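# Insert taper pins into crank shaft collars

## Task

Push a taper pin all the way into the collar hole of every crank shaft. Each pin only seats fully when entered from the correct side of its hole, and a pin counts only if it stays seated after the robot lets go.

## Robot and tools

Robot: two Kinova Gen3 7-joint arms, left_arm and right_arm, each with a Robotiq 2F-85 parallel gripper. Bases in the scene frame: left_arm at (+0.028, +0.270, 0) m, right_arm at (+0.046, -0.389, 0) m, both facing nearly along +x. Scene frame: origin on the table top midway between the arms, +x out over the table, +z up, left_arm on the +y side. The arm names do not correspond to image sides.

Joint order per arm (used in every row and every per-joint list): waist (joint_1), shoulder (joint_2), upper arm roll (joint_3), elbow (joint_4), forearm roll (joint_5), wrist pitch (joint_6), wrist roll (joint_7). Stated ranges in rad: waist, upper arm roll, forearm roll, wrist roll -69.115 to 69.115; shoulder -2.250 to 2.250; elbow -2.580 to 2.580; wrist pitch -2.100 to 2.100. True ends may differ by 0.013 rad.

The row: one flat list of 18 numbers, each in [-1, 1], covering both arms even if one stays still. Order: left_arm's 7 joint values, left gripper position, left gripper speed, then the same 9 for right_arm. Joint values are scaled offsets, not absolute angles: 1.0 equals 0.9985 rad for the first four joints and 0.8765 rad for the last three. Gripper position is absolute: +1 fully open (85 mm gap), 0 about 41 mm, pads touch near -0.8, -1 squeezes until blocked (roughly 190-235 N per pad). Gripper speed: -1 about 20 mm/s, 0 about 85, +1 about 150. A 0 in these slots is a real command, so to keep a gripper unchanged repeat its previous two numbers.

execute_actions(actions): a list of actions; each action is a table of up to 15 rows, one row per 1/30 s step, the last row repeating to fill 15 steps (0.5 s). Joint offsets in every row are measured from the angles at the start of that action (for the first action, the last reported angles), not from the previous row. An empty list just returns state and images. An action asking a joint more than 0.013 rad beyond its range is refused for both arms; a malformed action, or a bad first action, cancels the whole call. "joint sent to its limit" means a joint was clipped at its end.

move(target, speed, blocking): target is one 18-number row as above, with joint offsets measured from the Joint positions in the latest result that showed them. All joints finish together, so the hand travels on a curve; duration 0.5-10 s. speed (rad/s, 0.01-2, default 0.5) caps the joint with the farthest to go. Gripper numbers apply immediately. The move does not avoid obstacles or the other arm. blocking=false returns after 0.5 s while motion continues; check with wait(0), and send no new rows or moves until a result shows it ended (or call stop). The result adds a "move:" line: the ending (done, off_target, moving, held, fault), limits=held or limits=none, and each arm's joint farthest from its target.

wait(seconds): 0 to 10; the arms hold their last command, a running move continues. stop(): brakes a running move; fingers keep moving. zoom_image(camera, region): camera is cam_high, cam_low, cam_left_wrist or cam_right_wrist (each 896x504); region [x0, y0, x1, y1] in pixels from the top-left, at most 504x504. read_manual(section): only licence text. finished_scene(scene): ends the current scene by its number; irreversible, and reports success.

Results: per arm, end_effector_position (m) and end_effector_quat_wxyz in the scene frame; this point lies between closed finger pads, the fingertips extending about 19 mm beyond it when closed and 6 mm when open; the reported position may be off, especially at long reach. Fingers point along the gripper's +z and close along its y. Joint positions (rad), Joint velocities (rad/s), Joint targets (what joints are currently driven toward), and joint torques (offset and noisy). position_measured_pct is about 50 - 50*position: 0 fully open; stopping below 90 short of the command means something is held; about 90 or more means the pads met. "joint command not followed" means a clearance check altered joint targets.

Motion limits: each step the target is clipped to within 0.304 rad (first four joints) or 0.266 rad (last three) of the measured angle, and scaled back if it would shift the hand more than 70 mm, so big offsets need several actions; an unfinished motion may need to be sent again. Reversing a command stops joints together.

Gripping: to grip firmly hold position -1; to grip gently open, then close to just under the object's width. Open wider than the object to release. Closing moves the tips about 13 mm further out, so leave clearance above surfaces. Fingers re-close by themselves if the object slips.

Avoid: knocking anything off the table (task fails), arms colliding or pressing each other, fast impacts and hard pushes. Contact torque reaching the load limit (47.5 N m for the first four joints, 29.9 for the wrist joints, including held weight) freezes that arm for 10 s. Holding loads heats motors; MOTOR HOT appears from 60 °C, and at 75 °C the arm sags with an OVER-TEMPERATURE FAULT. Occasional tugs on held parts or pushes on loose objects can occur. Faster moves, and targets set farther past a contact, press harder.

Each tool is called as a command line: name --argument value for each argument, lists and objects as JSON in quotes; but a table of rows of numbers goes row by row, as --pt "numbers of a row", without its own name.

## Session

execute_actions --actions '[]'

Scene clock: 0.00 s.
left_arm: end_effector_position=(+0.2747, +0.5542, +0.3119) position_measured_pct=0.0 end_effector_quat_wxyz=(+0.061, +0.978, +0.198, -0.007) | right_arm: end_effector_position=(+0.4501, +0.2311, +0.2352) position_measured_pct=0.0 end_effector_quat_wxyz=(+0.424, -0.149, +0.864, -0.227)
Joint names: [waist, shoulder, upper arm roll, elbow, forearm roll, wrist pitch, wrist roll]
Joint positions: left_arm=[-0.587  0.272 -0.566  1.558  0.21   1.461  3.967] | right_arm=[-1.442  1.308  0.499  0.289  0.523  1.623  0.636]
Joint velocities: left_arm=[-0.     0.     0.001  0.    -0.     0.    -0.   ] | right_arm=[ 0.     0.     0.    -0.002 -0.    -0.    -0.   ]
Joint torques (N m, as the joint torque sensors report them, + toward a larger angle): no reading
Motor temperatures (°C, as the motors report them): left_arm=[26 27 28 31 33 34 38] | right_arm=[31 29 29 31 34 40 36]
Joint targets: left_arm=[-0.587 0.272 -0.566 1.558 0.210 1.461 3.967] | right_arm=[-1.442 1.308 0.499 0.289 0.523 1.623 0.636]

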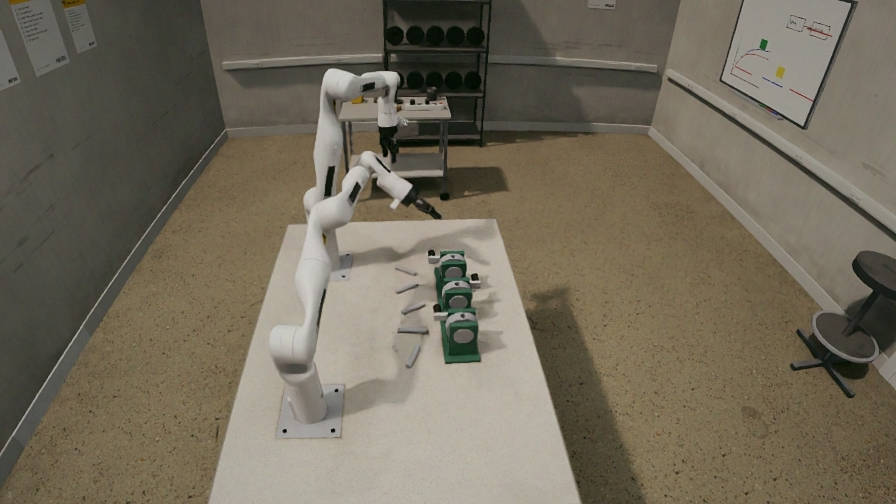

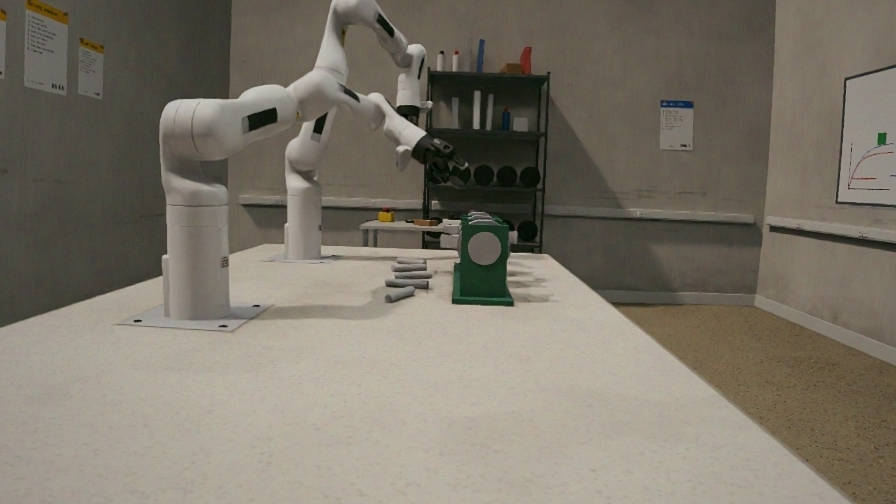

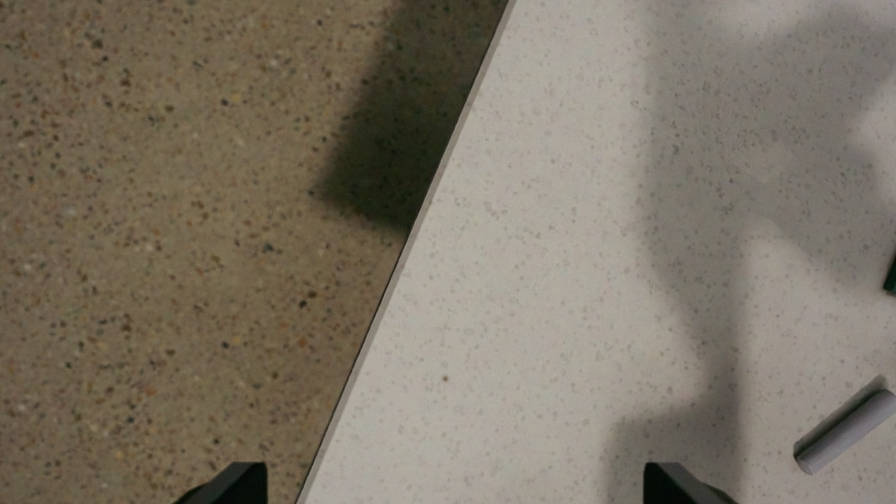

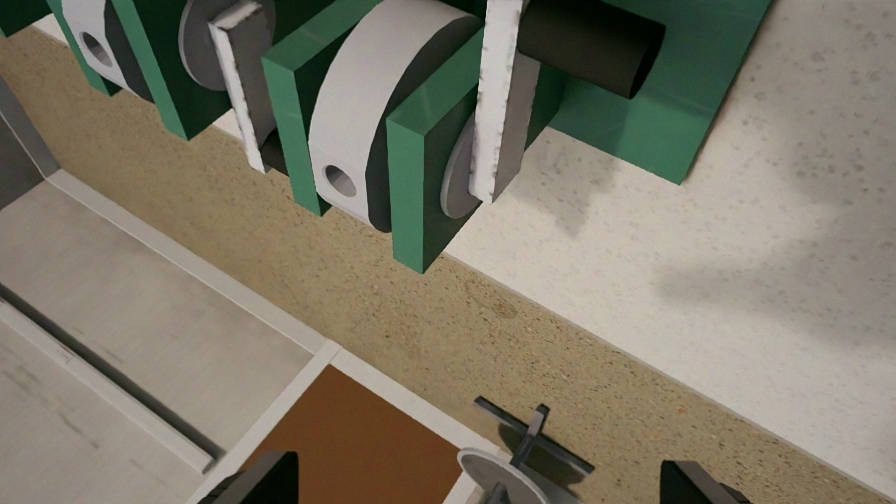

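move --target '[0,0,0,0,0,0,0.4,-0.1,1,0.4,-0.874,-0.5,0.6,-0.597,0,-1,-0.1,1]' --speed 1.2

move --target '[0.46,0.036,0.283,-0.004,-0.12,-0.12,0.43,-0.1,1,0.3506,0,0,0.5227,0,-0.372,-1,-0.1,1]' --speed 1.2

move --target '[0.461,0.036,0.284,-0.004,-0.12,-0.123,0.436,-0.1,1,0,0,0,0,0,0,-1,-0.1,1]' --speed 1.2

Scene clock: 2.40 s.
left_arm: end_effector_position=(+0.2747, +0.5543, +0.3119) position_measured_pct=54.8 end_effector_quat_wxyz=(+0.059, +0.929, +0.366, -0.017) | right_arm: end_effector_position=(+0.3388, +0.0687, +0.4377) position_measured_pct=54.8 end_effector_quat_wxyz=(+0.014, +0.372, +0.923, +0.096)
Joint names: [waist, shoulder, upper arm roll, elbow, forearm roll, wrist pitch, wrist roll]
Joint positions: left_arm=[-0.587  0.272 -0.566  1.558  0.21   1.461  4.317] | right_arm=[-1.043  0.436  0.     0.888 -0.001  1.623 -0.24 ]
Joint velocities: left_arm=[ 0.001  0.    -0.    -0.001  0.     0.001  0.   ] | right_arm=[ 0.002 -0.     0.001 -0.     0.    -0.    -0.   ]
Joint torques (N m, as the joint torque sensors report them, + toward a larger angle): left_arm=[ -0.15 -13.48  -1.37  -8.52   0.24  -0.03  -0.32] | right_arm=[ -0.11 -18.25   0.23  -9.13   0.11  -0.51   0.03]
Motor temperatures (°C, as the motors report them): left_arm=[26 27 28 31 33 34 38] | right_arm=[31 29 29 31 34 40 36]
Joint targets: left_arm=[-0.587 0.272 -0.566 1.558 0.210 1.461 4.317] | right_arm=[-1.043 0.435 0.000 0.888 -0.001 1.623 -0.240]
move: done; limits=none; left_arm: farthest joint: the waist, 0.000 radians from its target (0.000 radians at the start); right_arm: farthest joint: the waist, 0.000 radians from its target (0.400 radians at the start)

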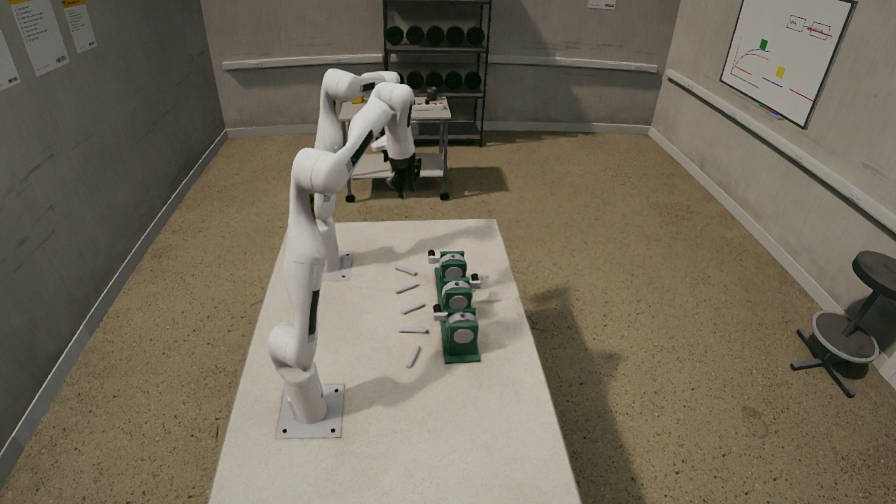

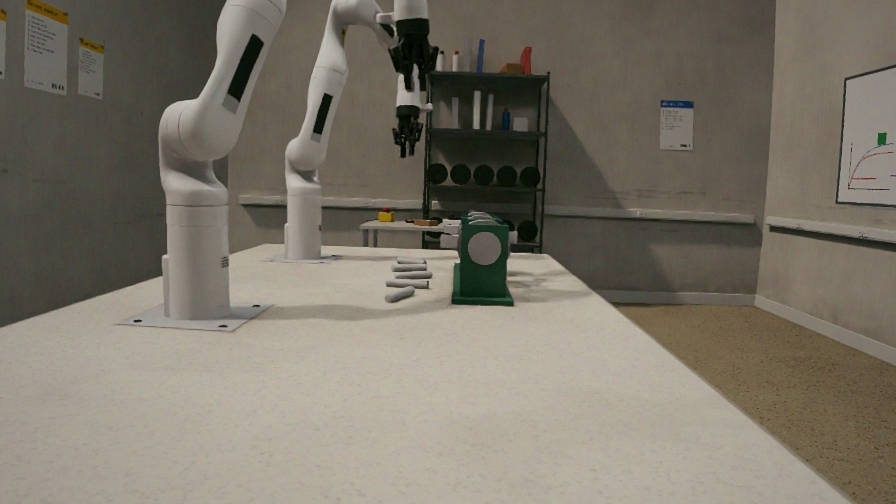

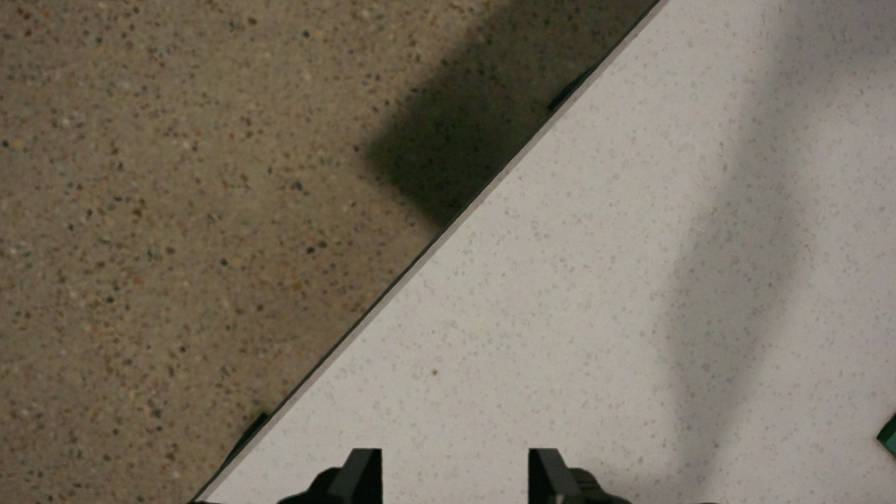

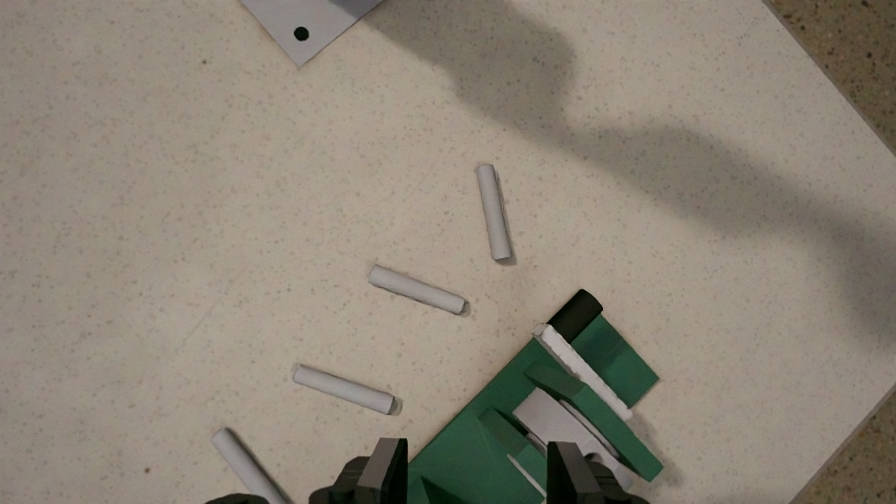

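Scene clock: 3.80 s.
left_arm: end_effector_position=(+0.4237, +0.3611, +0.2876) position_measured_pct=54.8 end_effector_quat_wxyz=(+0.014, +0.982, +0.187, -0.029) | right_arm: end_effector_position=(+0.4295, -0.0999, +0.2695) position_measured_pct=54.8 end_effector_quat_wxyz=(-0.000, +0.839, +0.544, -0.000)
Joint names: [waist, shoulder, upper arm roll, elbow, forearm roll, wrist pitch, wrist roll]
Joint positions: left_arm=[-0.128  0.308 -0.283  1.554  0.105  1.356  4.694] | right_arm=[-0.693  0.436  0.     1.41  -0.001  1.296 -1.117]
Joint velocities: left_arm=[ 0.002 -0.001 -0.003  0.    -0.     0.001  0.   ] | right_arm=[ 0.002 -0.001 -0.     0.001  0.    -0.     0.   ]
Joint torques (N m, as the joint torque sensors report them, + toward a larger angle): left_arm=[ -0.36 -15.04  -0.93  -8.91  -0.15   0.    -0.39] | right_arm=[ -0.98 -18.35   0.42  -8.31   0.07   0.1    0.27]
Motor temperatures (°C, as the motors report them): left_arm=[26 27 28 31 33 34 38] | right_arm=[31 29 29 31 34 40 36]
Joint targets: left_arm=[-0.128 0.308 -0.283 1.554 0.105 1.356 4.694] | right_arm=[-0.693 0.436 0.000 1.410 -0.001 1.296 -1.117]
move: done; limits=none; left_arm: farthest joint: the waist, 0.000 radians from its target (0.459 radians at the start); right_arm: farthest joint: the waist, 0.000 radians from its target (0.350 radians at the start)

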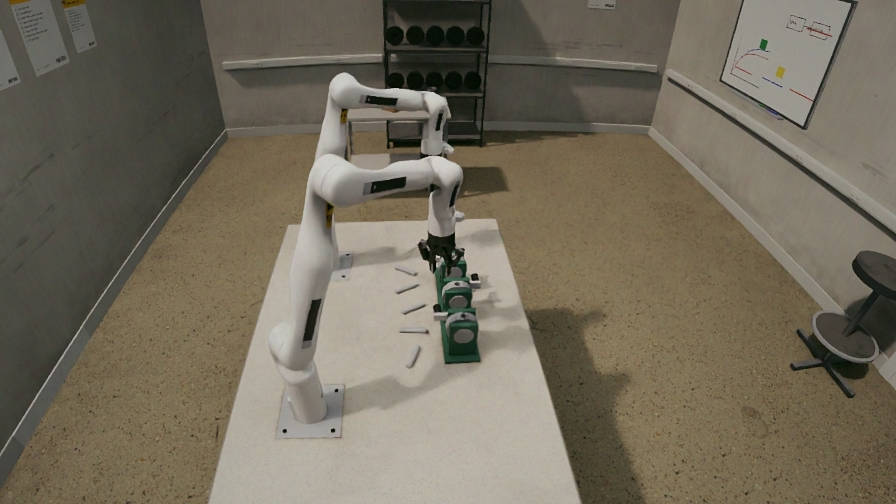

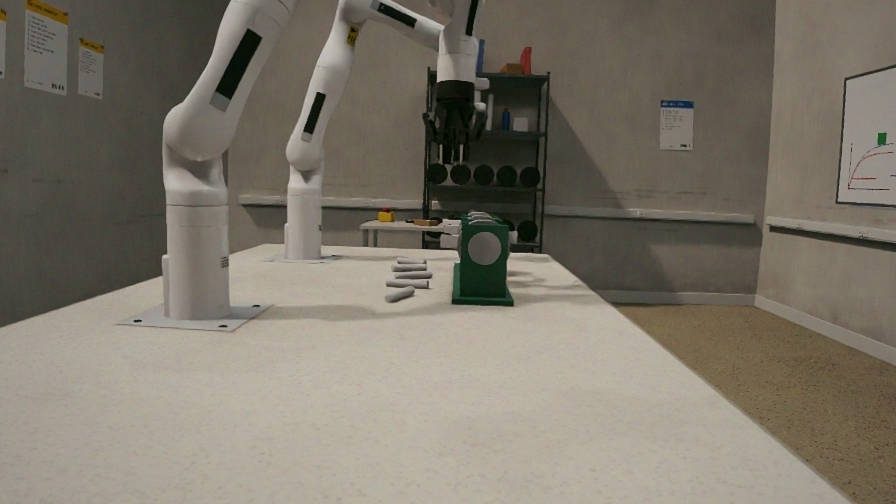

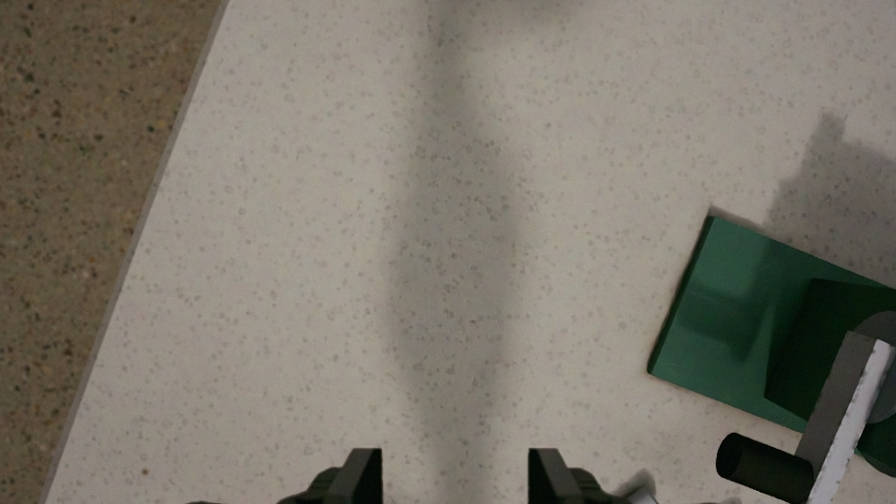

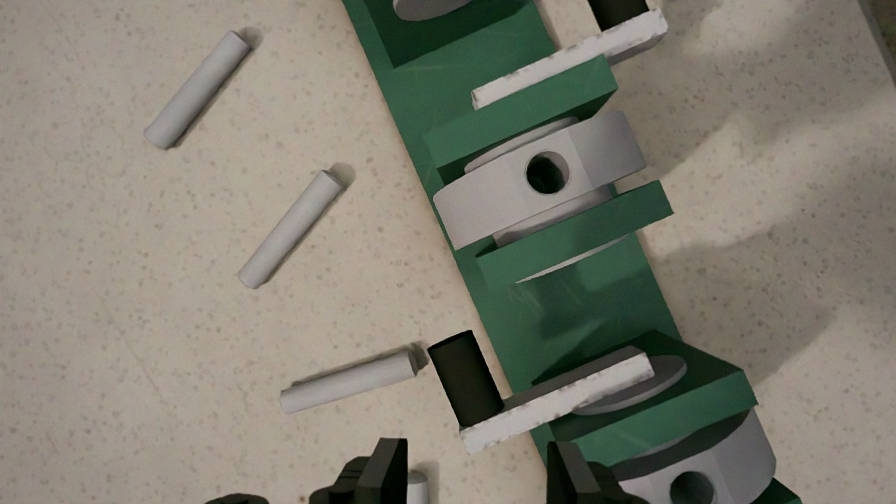

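Scene clock: 5.20 s.
left_arm: end_effector_position=(+0.4298, +0.0898, +0.2698) position_measured_pct=54.8 end_effector_quat_wxyz=(-0.000, +1.000, -0.001, -0.000) | right_arm: end_effector_position=(+0.4295, -0.0999, +0.2695) position_measured_pct=54.8 end_effector_quat_wxyz=(+0.000, +0.991, +0.136, -0.001)
Joint names: [waist, shoulder, upper arm roll, elbow, forearm roll, wrist pitch, wrist roll]
Joint positions: left_arm=[ 0.332  0.344  0.001  1.55  -0.001  1.248  5.077] | right_arm=[-0.693  0.436  0.     1.41  -0.001  1.296 -1.993]
Joint velocities: left_arm=[ 0.003 -0.     0.001  0.     0.    -0.001 -0.   ] | right_arm=[ 0.    -0.     0.     0.001  0.    -0.     0.   ]
Joint torques (N m, as the joint torque sensors report them, + toward a larger angle): left_arm=[ -0.12 -16.11  -0.12  -9.15   0.07  -0.3   -0.22] | right_arm=[ -0.34 -17.84   0.    -8.41   0.1   -0.03   0.21]
Motor temperatures (°C, as the motors report them): left_arm=[26 27 28 31 33 34 38] | right_arm=[31 29 29 31 34 40 36]
Joint targets: left_arm=[0.332 0.344 0.001 1.550 -0.001 1.248 5.077] | right_arm=[-0.693 0.436 0.000 1.410 -0.001 1.296 -1.993]
move: done; limits=none; left_arm: farthest joint: the waist, 0.000 radians from its target (0.460 radians at the start); right_arm: farthest joint: the waist, 0.000 radians from its target (0.000 radians at the start)

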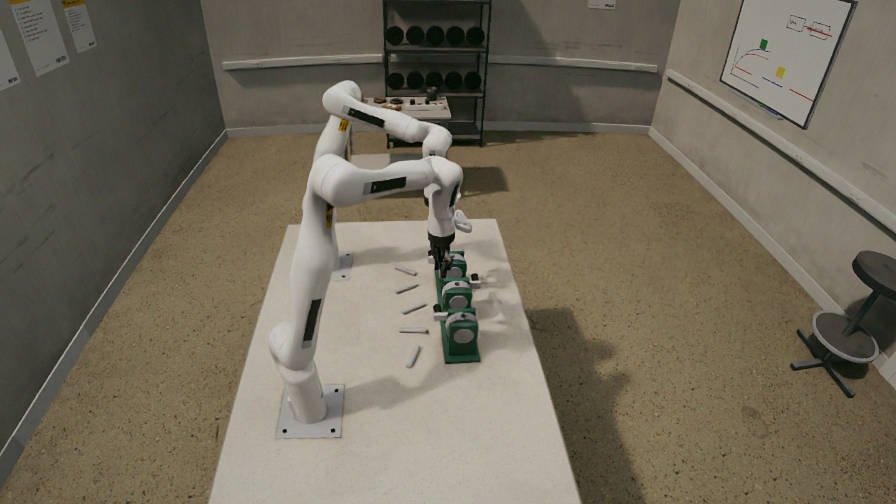

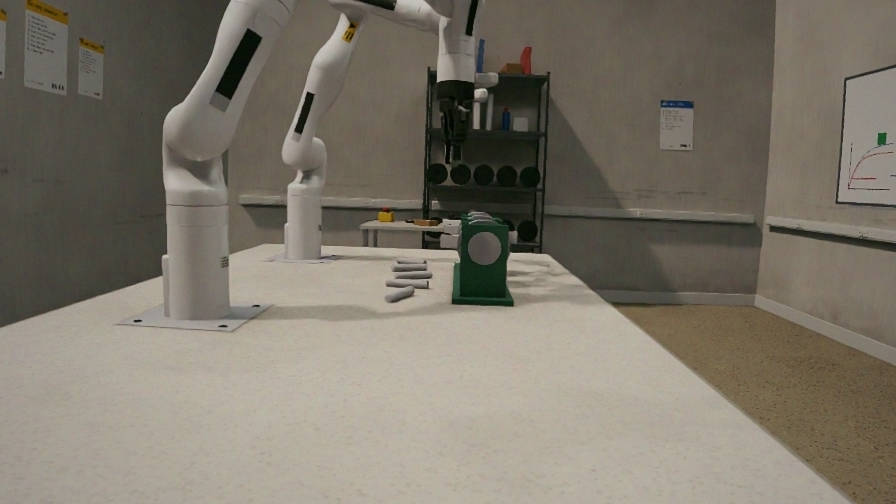

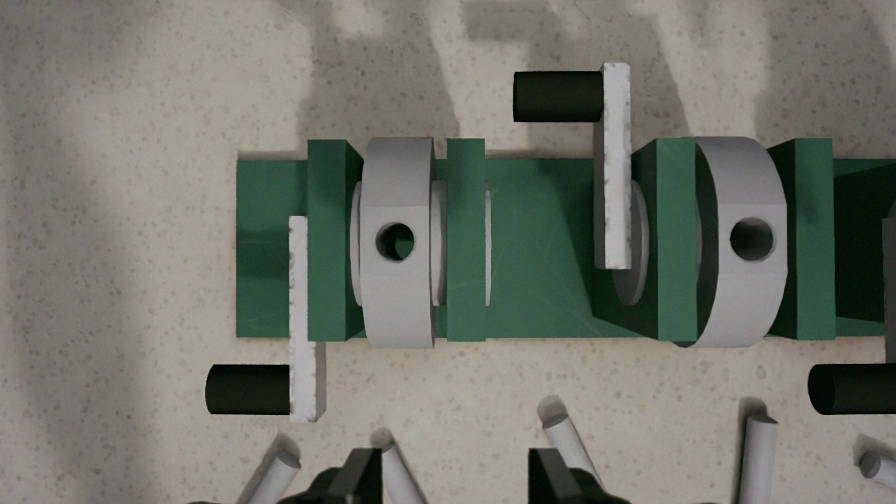

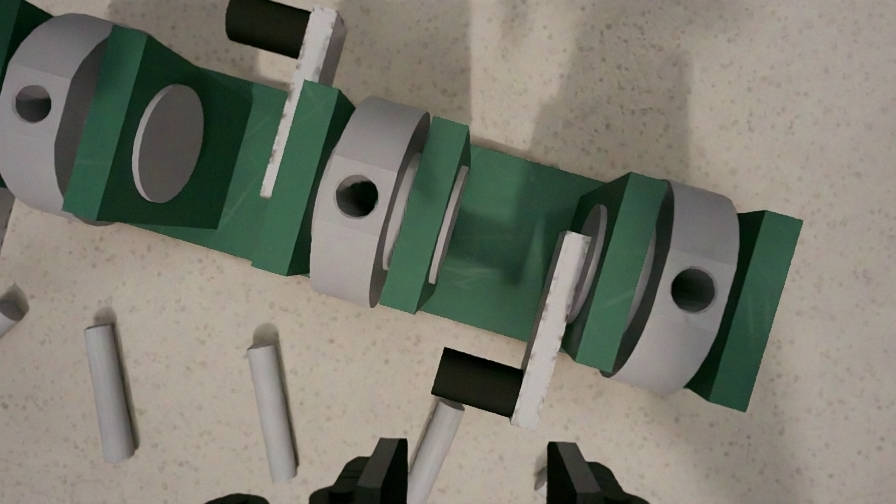

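execute_actions --actions '[]'

Scene clock: 6.83 s.
left_arm: end_effector_position=(+0.4298, +0.0897, +0.2698) position_measured_pct=54.8 end_effector_quat_wxyz=(-0.000, +1.000, -0.001, -0.000) | right_arm: end_effector_position=(+0.4295, -0.0999, +0.2695) position_measured_pct=54.8 end_effector_quat_wxyz=(+0.000, +0.991, +0.136, -0.001)
Joint names: [waist, shoulder, upper arm roll, elbow, forearm roll, wrist pitch, wrist roll]
Joint positions: left_arm=[ 0.332  0.344  0.001  1.55  -0.001  1.248  5.077] | right_arm=[-0.693  0.436  0.     1.41  -0.001  1.296 -1.993]
Joint velocities: left_arm=[-0.001 -0.    -0.001  0.    -0.    -0.001 -0.   ] | right_arm=[ 0.    -0.001  0.    -0.    -0.     0.001 -0.   ]
Joint torques (N m, as the joint torque sensors report them, + toward a larger angle): left_arm=[ -0.45 -15.7    0.    -8.51  -0.13  -0.11  -0.02] | right_arm=[ -0.36 -17.52   0.53  -8.61   0.19   0.22   0.01]
Motor temperatures (°C, as the motors report them): left_arm=[26 27 28 31 33 34 38] | right_arm=[31 29 29 31 34 40 36]
Joint targets: left_arm=[0.332 0.344 0.001 1.550 -0.001 1.248 5.077] | right_arm=[-0.693 0.436 0.000 1.410 -0.001 1.296 -1.993]

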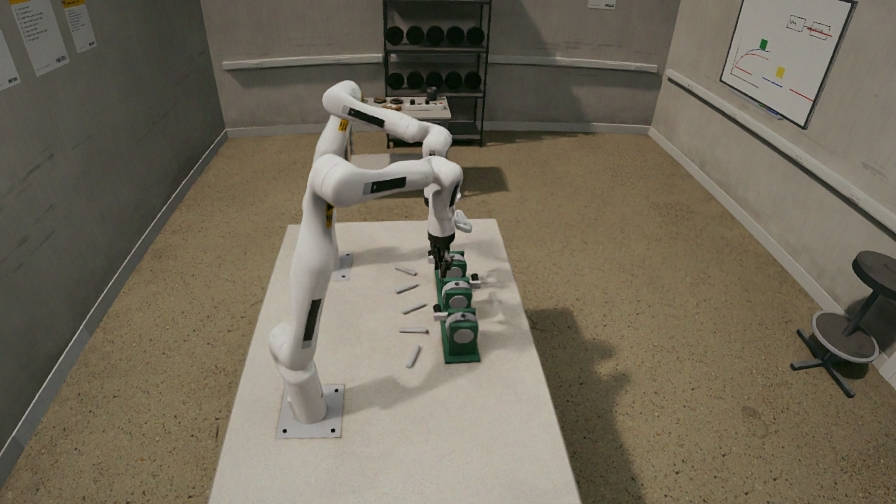

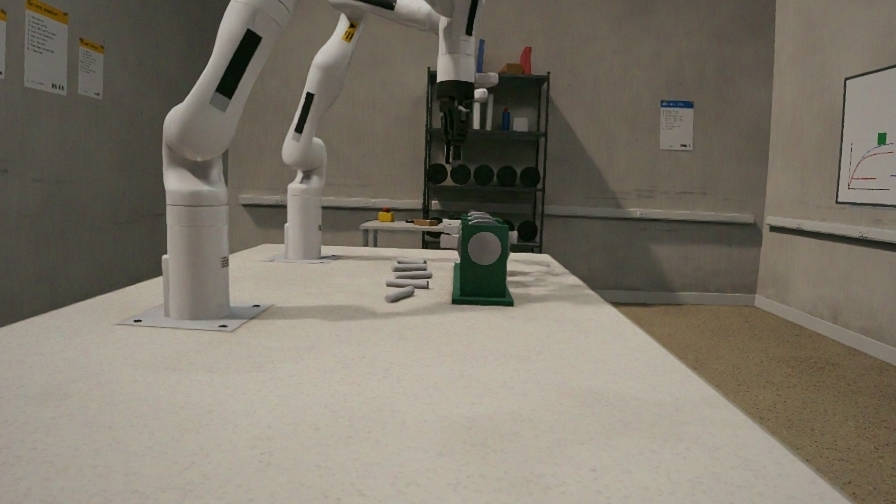

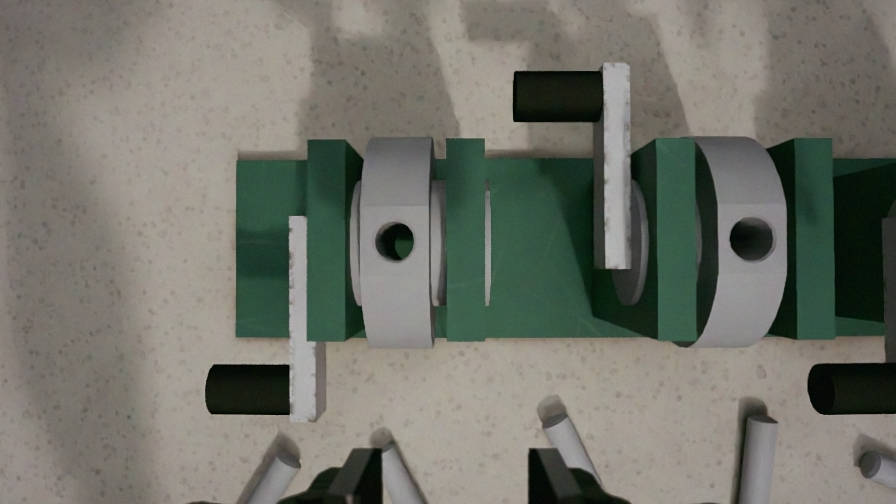

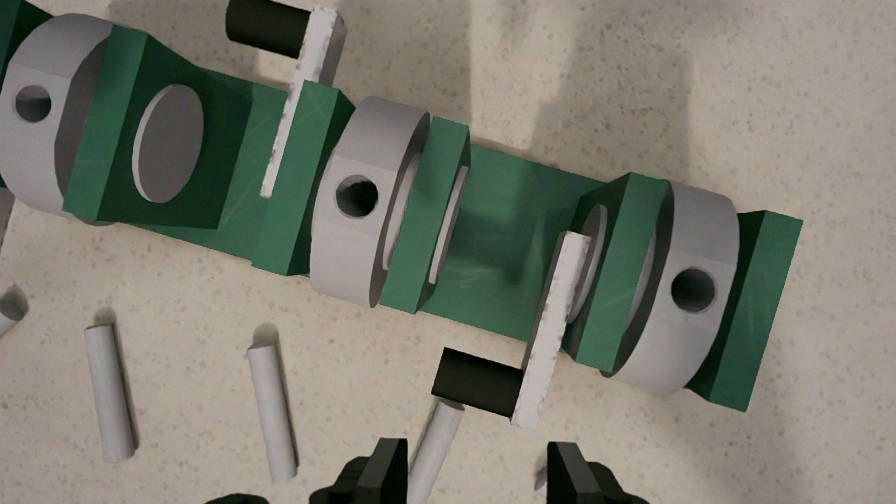

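move --target '[0.060,-0.203,0,0.530,0,-0.372,0.068,-0.1,0,-0.166,-0.184,0,0.523,0,-0.387,-0.503,-0.1,0]' --speed 0.9

Scene clock: 10.93 s.
left_arm: end_effector_position=(+0.2993, +0.1199, +0.1999) position_measured_pct=54.8 end_effector_quat_wxyz=(-0.000, +1.000, -0.001, -0.000) | right_arm: end_effector_position=(+0.2999, -0.1301, +0.1998) position_measured_pct=54.8 end_effector_quat_wxyz=(+0.000, +1.000, -0.001, -0.000)
Joint names: [waist, shoulder, upper arm roll, elbow, forearm roll, wrist pitch, wrist roll]
Joint positions: left_arm=[ 0.392  0.141  0.001  2.079 -0.001  0.922  5.136] | right_arm=[-0.859  0.252  0.     1.933 -0.001  0.957 -2.434]
Joint velocities: left_arm=[ 0.    -0.002  0.002  0.001  0.    -0.001  0.   ] | right_arm=[-0.002 -0.003  0.    -0.001 -0.    -0.001  0.   ]
Joint torques (N m, as the joint torque sensors report them, + toward a larger angle): left_arm=[  0.13 -10.82  -0.12  -7.47  -0.14  -0.11   0.04] | right_arm=[  0.15 -12.65   0.39  -7.37  -0.03   0.18  -0.12]
Motor temperatures (°C, as the motors report them): left_arm=[26 27 28 31 33 34 38] | right_arm=[31 29 29 31 34 40 36]
Joint targets: left_arm=[0.392 0.141 0.001 2.079 -0.001 0.922 5.136] | right_arm=[-0.859 0.252 0.000 1.933 -0.001 0.957 -2.434]
move: done; limits=none; left_arm: farthest joint: the waist, 0.000 radians from its target (0.059 radians at the start); right_arm: farthest joint: the waist, 0.000 radians from its target (0.166 radians at the start)

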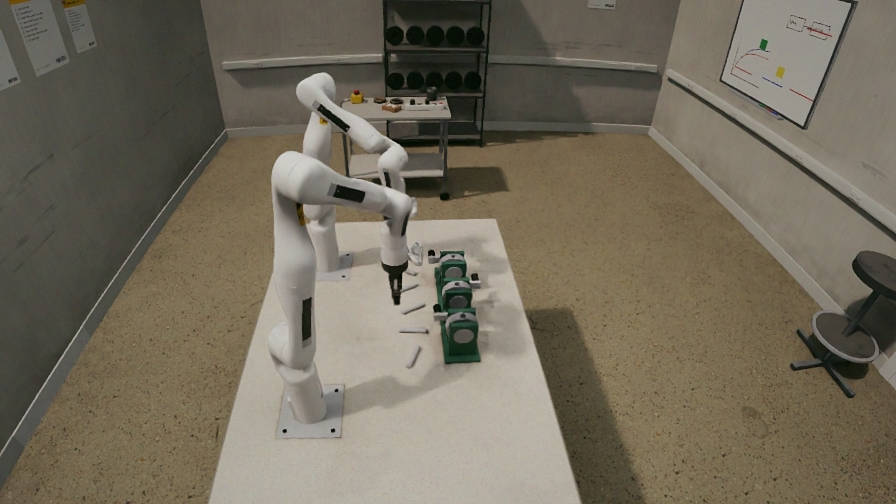

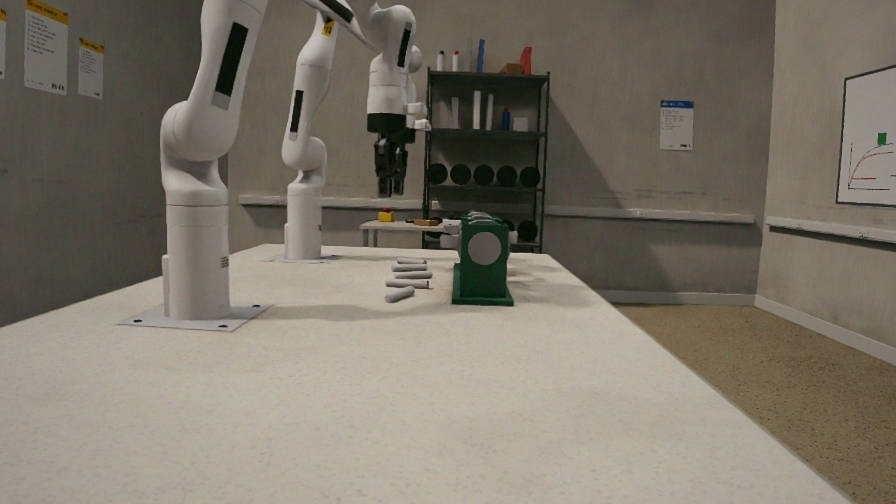

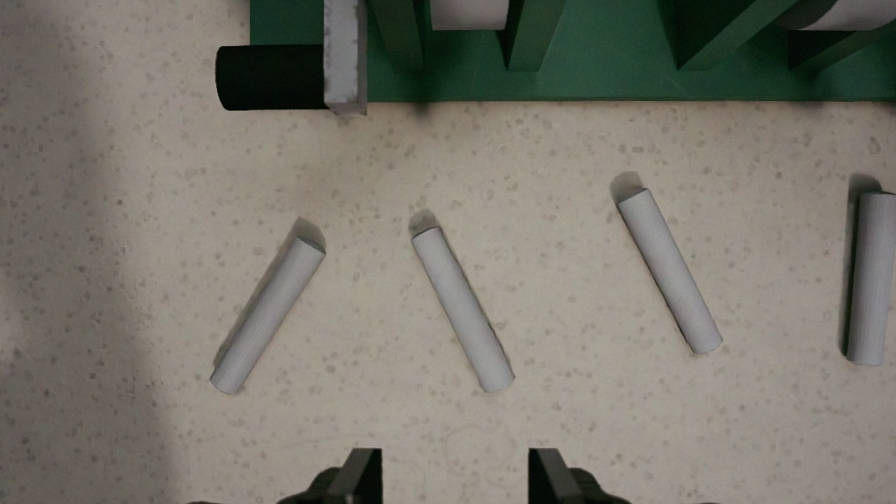

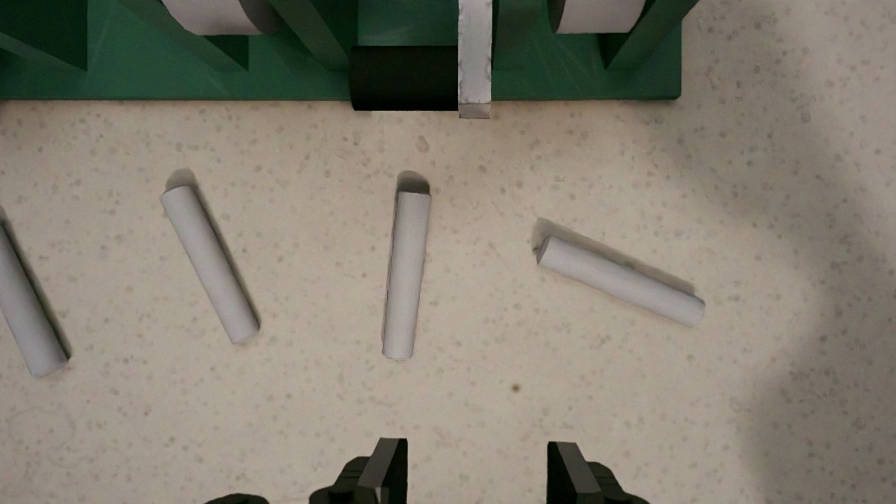

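zoom_image --camera "cam_left_wrist" --region '[190,160,690,410]'

zoom_image --camera "cam_right_wrist" --region '[140,150,640,400]'

Region (190, 160, 690, 410) of cam_left_wrist's 896x504 image, scaled by 1.008.

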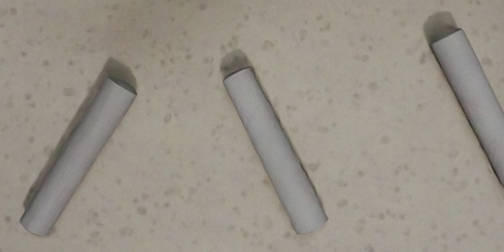

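Region (140, 150, 640, 400) of cam_right_wrist's 896x504 image, scaled by 1.008.

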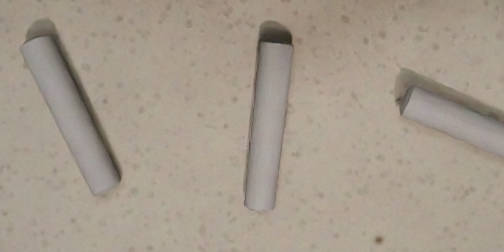

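move --target '[-0.285,0.249,0,-0.198,0,-0.059,1,-0.1,0,0.158,0.276,0,-0.292,0,0.018,-1,-0.1,0]' --speed 1.1

move --target '[0,0,0,0,0,0,0.468,-0.1,0,0,0,0,0,0,0,-0.612,-0.1,0]' --speed 1.1

Scene clock: 33.77 s.
left_arm: end_effector_position=(+0.4206, +0.1893, +0.1601) position_measured_pct=54.8 end_effector_quat_wxyz=(-0.000, +0.837, +0.548, +0.000) | right_arm: end_effector_position=(+0.4210, -0.1022, +0.1601) position_measured_pct=54.8 end_effector_quat_wxyz=(-0.000, +0.869, -0.495, -0.000)
Joint names: [waist, shoulder, upper arm roll, elbow, forearm roll, wrist pitch, wrist roll]
Joint positions: left_arm=[ 0.108  0.39   0.001  1.881 -0.001  0.87   6.013] | right_arm=[-0.701  0.528  0.     1.641 -0.001  0.973 -3.311]
Joint velocities: left_arm=[-0.002  0.002  0.001 -0.001  0.    -0.     0.   ] | right_arm=[ 0.001  0.003  0.001 -0.001 -0.001  0.    -0.   ]
Joint torques (N m, as the joint torque sensors report them, + toward a larger angle): left_arm=[  0.23 -15.12  -0.22  -7.6   -0.48  -0.26   0.01] | right_arm=[ -0.2  -17.81   0.45  -7.32   0.16   0.17   0.03]
Motor temperatures (°C, as the motors report them): left_arm=[26 27 28 31 33 34 38] | right_arm=[31 29 29 31 34 40 36]
Joint targets: left_arm=[0.108 0.390 0.001 1.881 -0.001 0.870 6.013] | right_arm=[-0.701 0.528 0.000 1.641 -0.001 0.973 -3.311]
move: done; limits=none; left_arm: farthest joint: the waist, 0.001 radians from its target (0.285 radians at the start); right_arm: farthest joint: the waist, 0.000 radians from its target (0.158 radians at the start)

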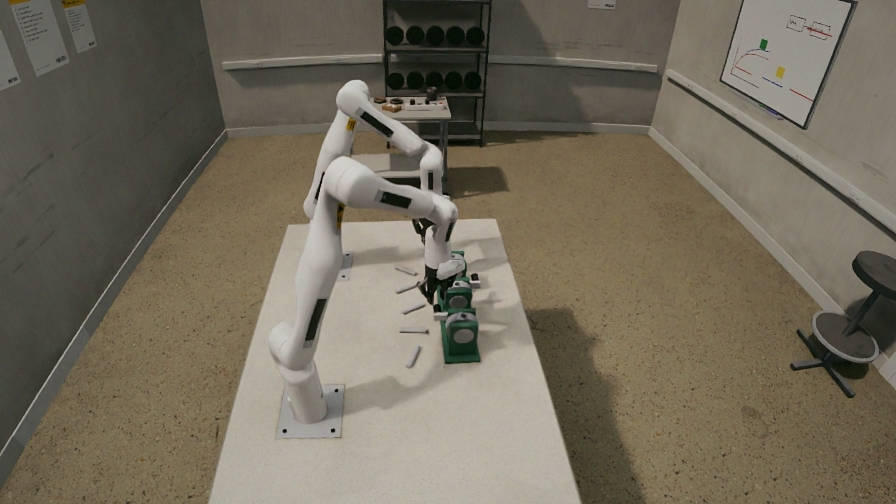

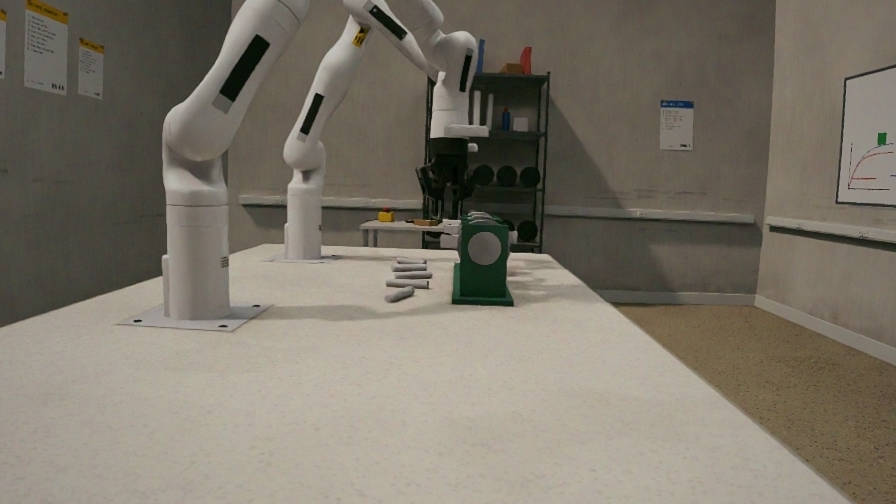

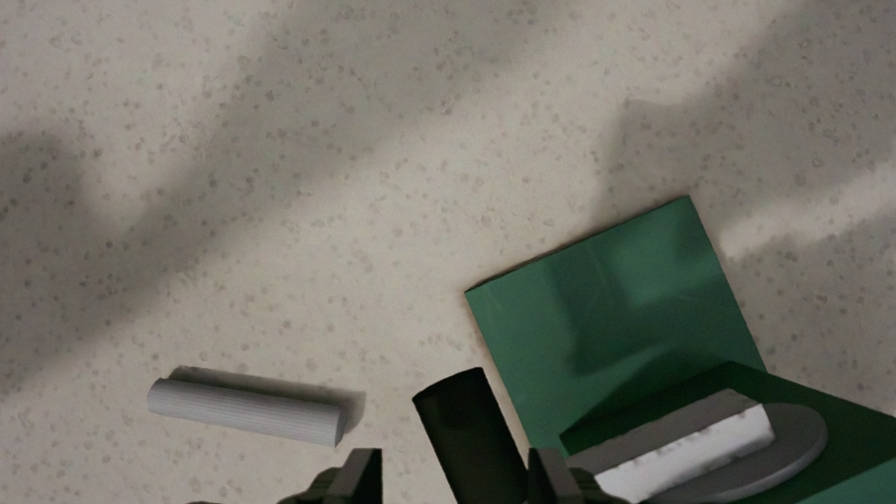

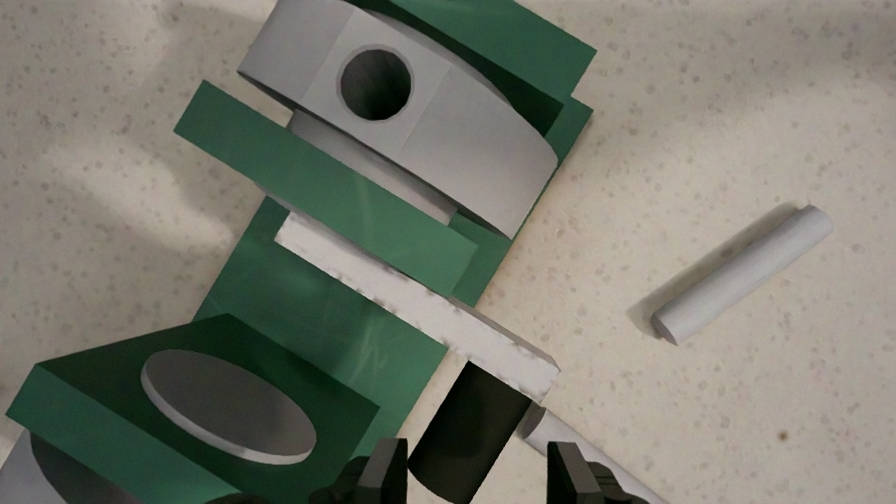

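Scene clock: 34.77 s.
left_arm: end_effector_position=(+0.4206, +0.1893, +0.1601) position_measured_pct=54.8 end_effector_quat_wxyz=(+0.000, +0.708, +0.706, +0.000) | right_arm: end_effector_position=(+0.4210, -0.1022, +0.1601) position_measured_pct=54.8 end_effector_quat_wxyz=(-0.000, +0.706, -0.708, -0.000)
Joint names: [waist, shoulder, upper arm roll, elbow, forearm roll, wrist pitch, wrist roll]
Joint positions: left_arm=[ 0.108  0.39   0.001  1.881 -0.001  0.87   6.423] | right_arm=[-0.701  0.528  0.     1.641 -0.001  0.973 -3.847]
Joint velocities: left_arm=[ 0.001  0.     0.002 -0.    -0.    -0.    -0.   ] | right_arm=[ 0.    -0.001  0.001 -0.001  0.     0.    -0.   ]
Joint torques (N m, as the joint torque sensors report them, + toward a larger angle): left_arm=[  0.16 -14.97  -0.06  -7.26  -0.13  -0.22  -0.3 ] | right_arm=[ -0.1  -18.23   0.09  -6.9    0.02   0.18  -0.14]
Motor temperatures (°C, as the motors report them): left_arm=[26 27 28 31 33 34 38] | right_arm=[31 29 29 31 34 40 36]
Joint targets: left_arm=[0.108 0.390 0.001 1.881 -0.001 0.870 6.423] | right_arm=[-0.701 0.528 0.000 1.641 -0.001 0.973 -3.847]
move: done; limits=none; left_arm: farthest joint: the waist, 0.000 radians from its target (0.000 radians at the start); right_arm: farthest joint: the waist, 0.000 radians from its target (0.000 radians at the start)

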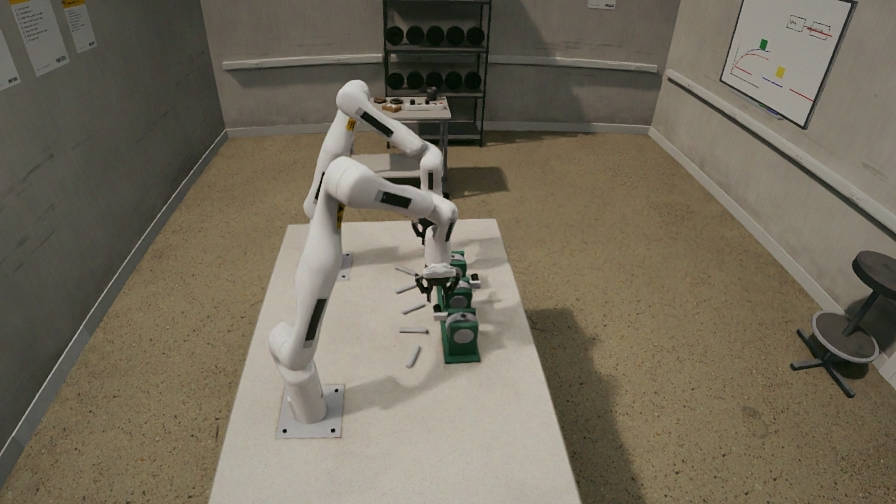

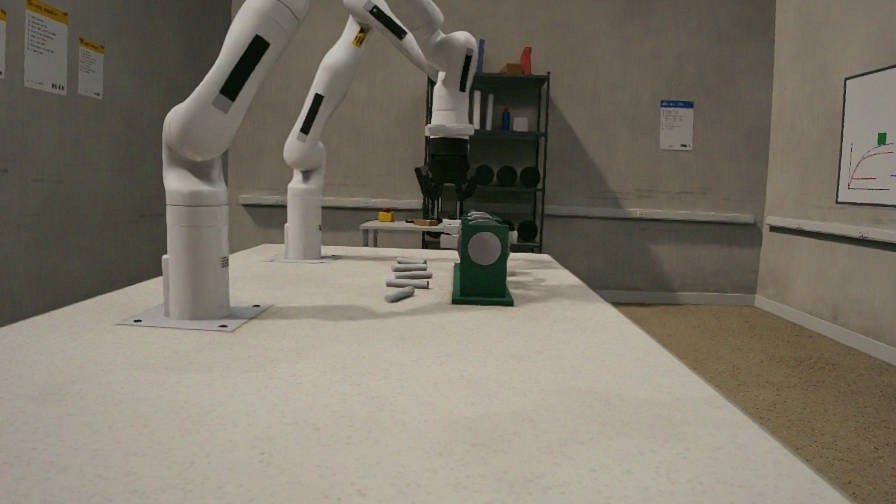

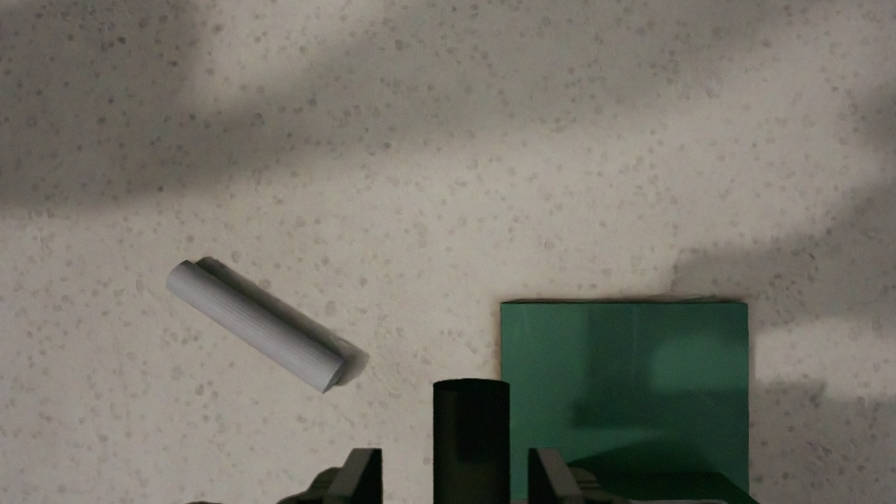

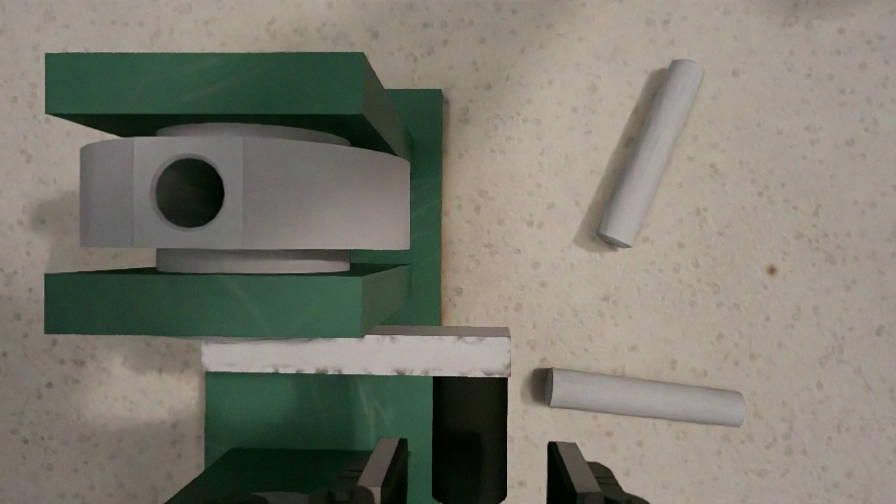

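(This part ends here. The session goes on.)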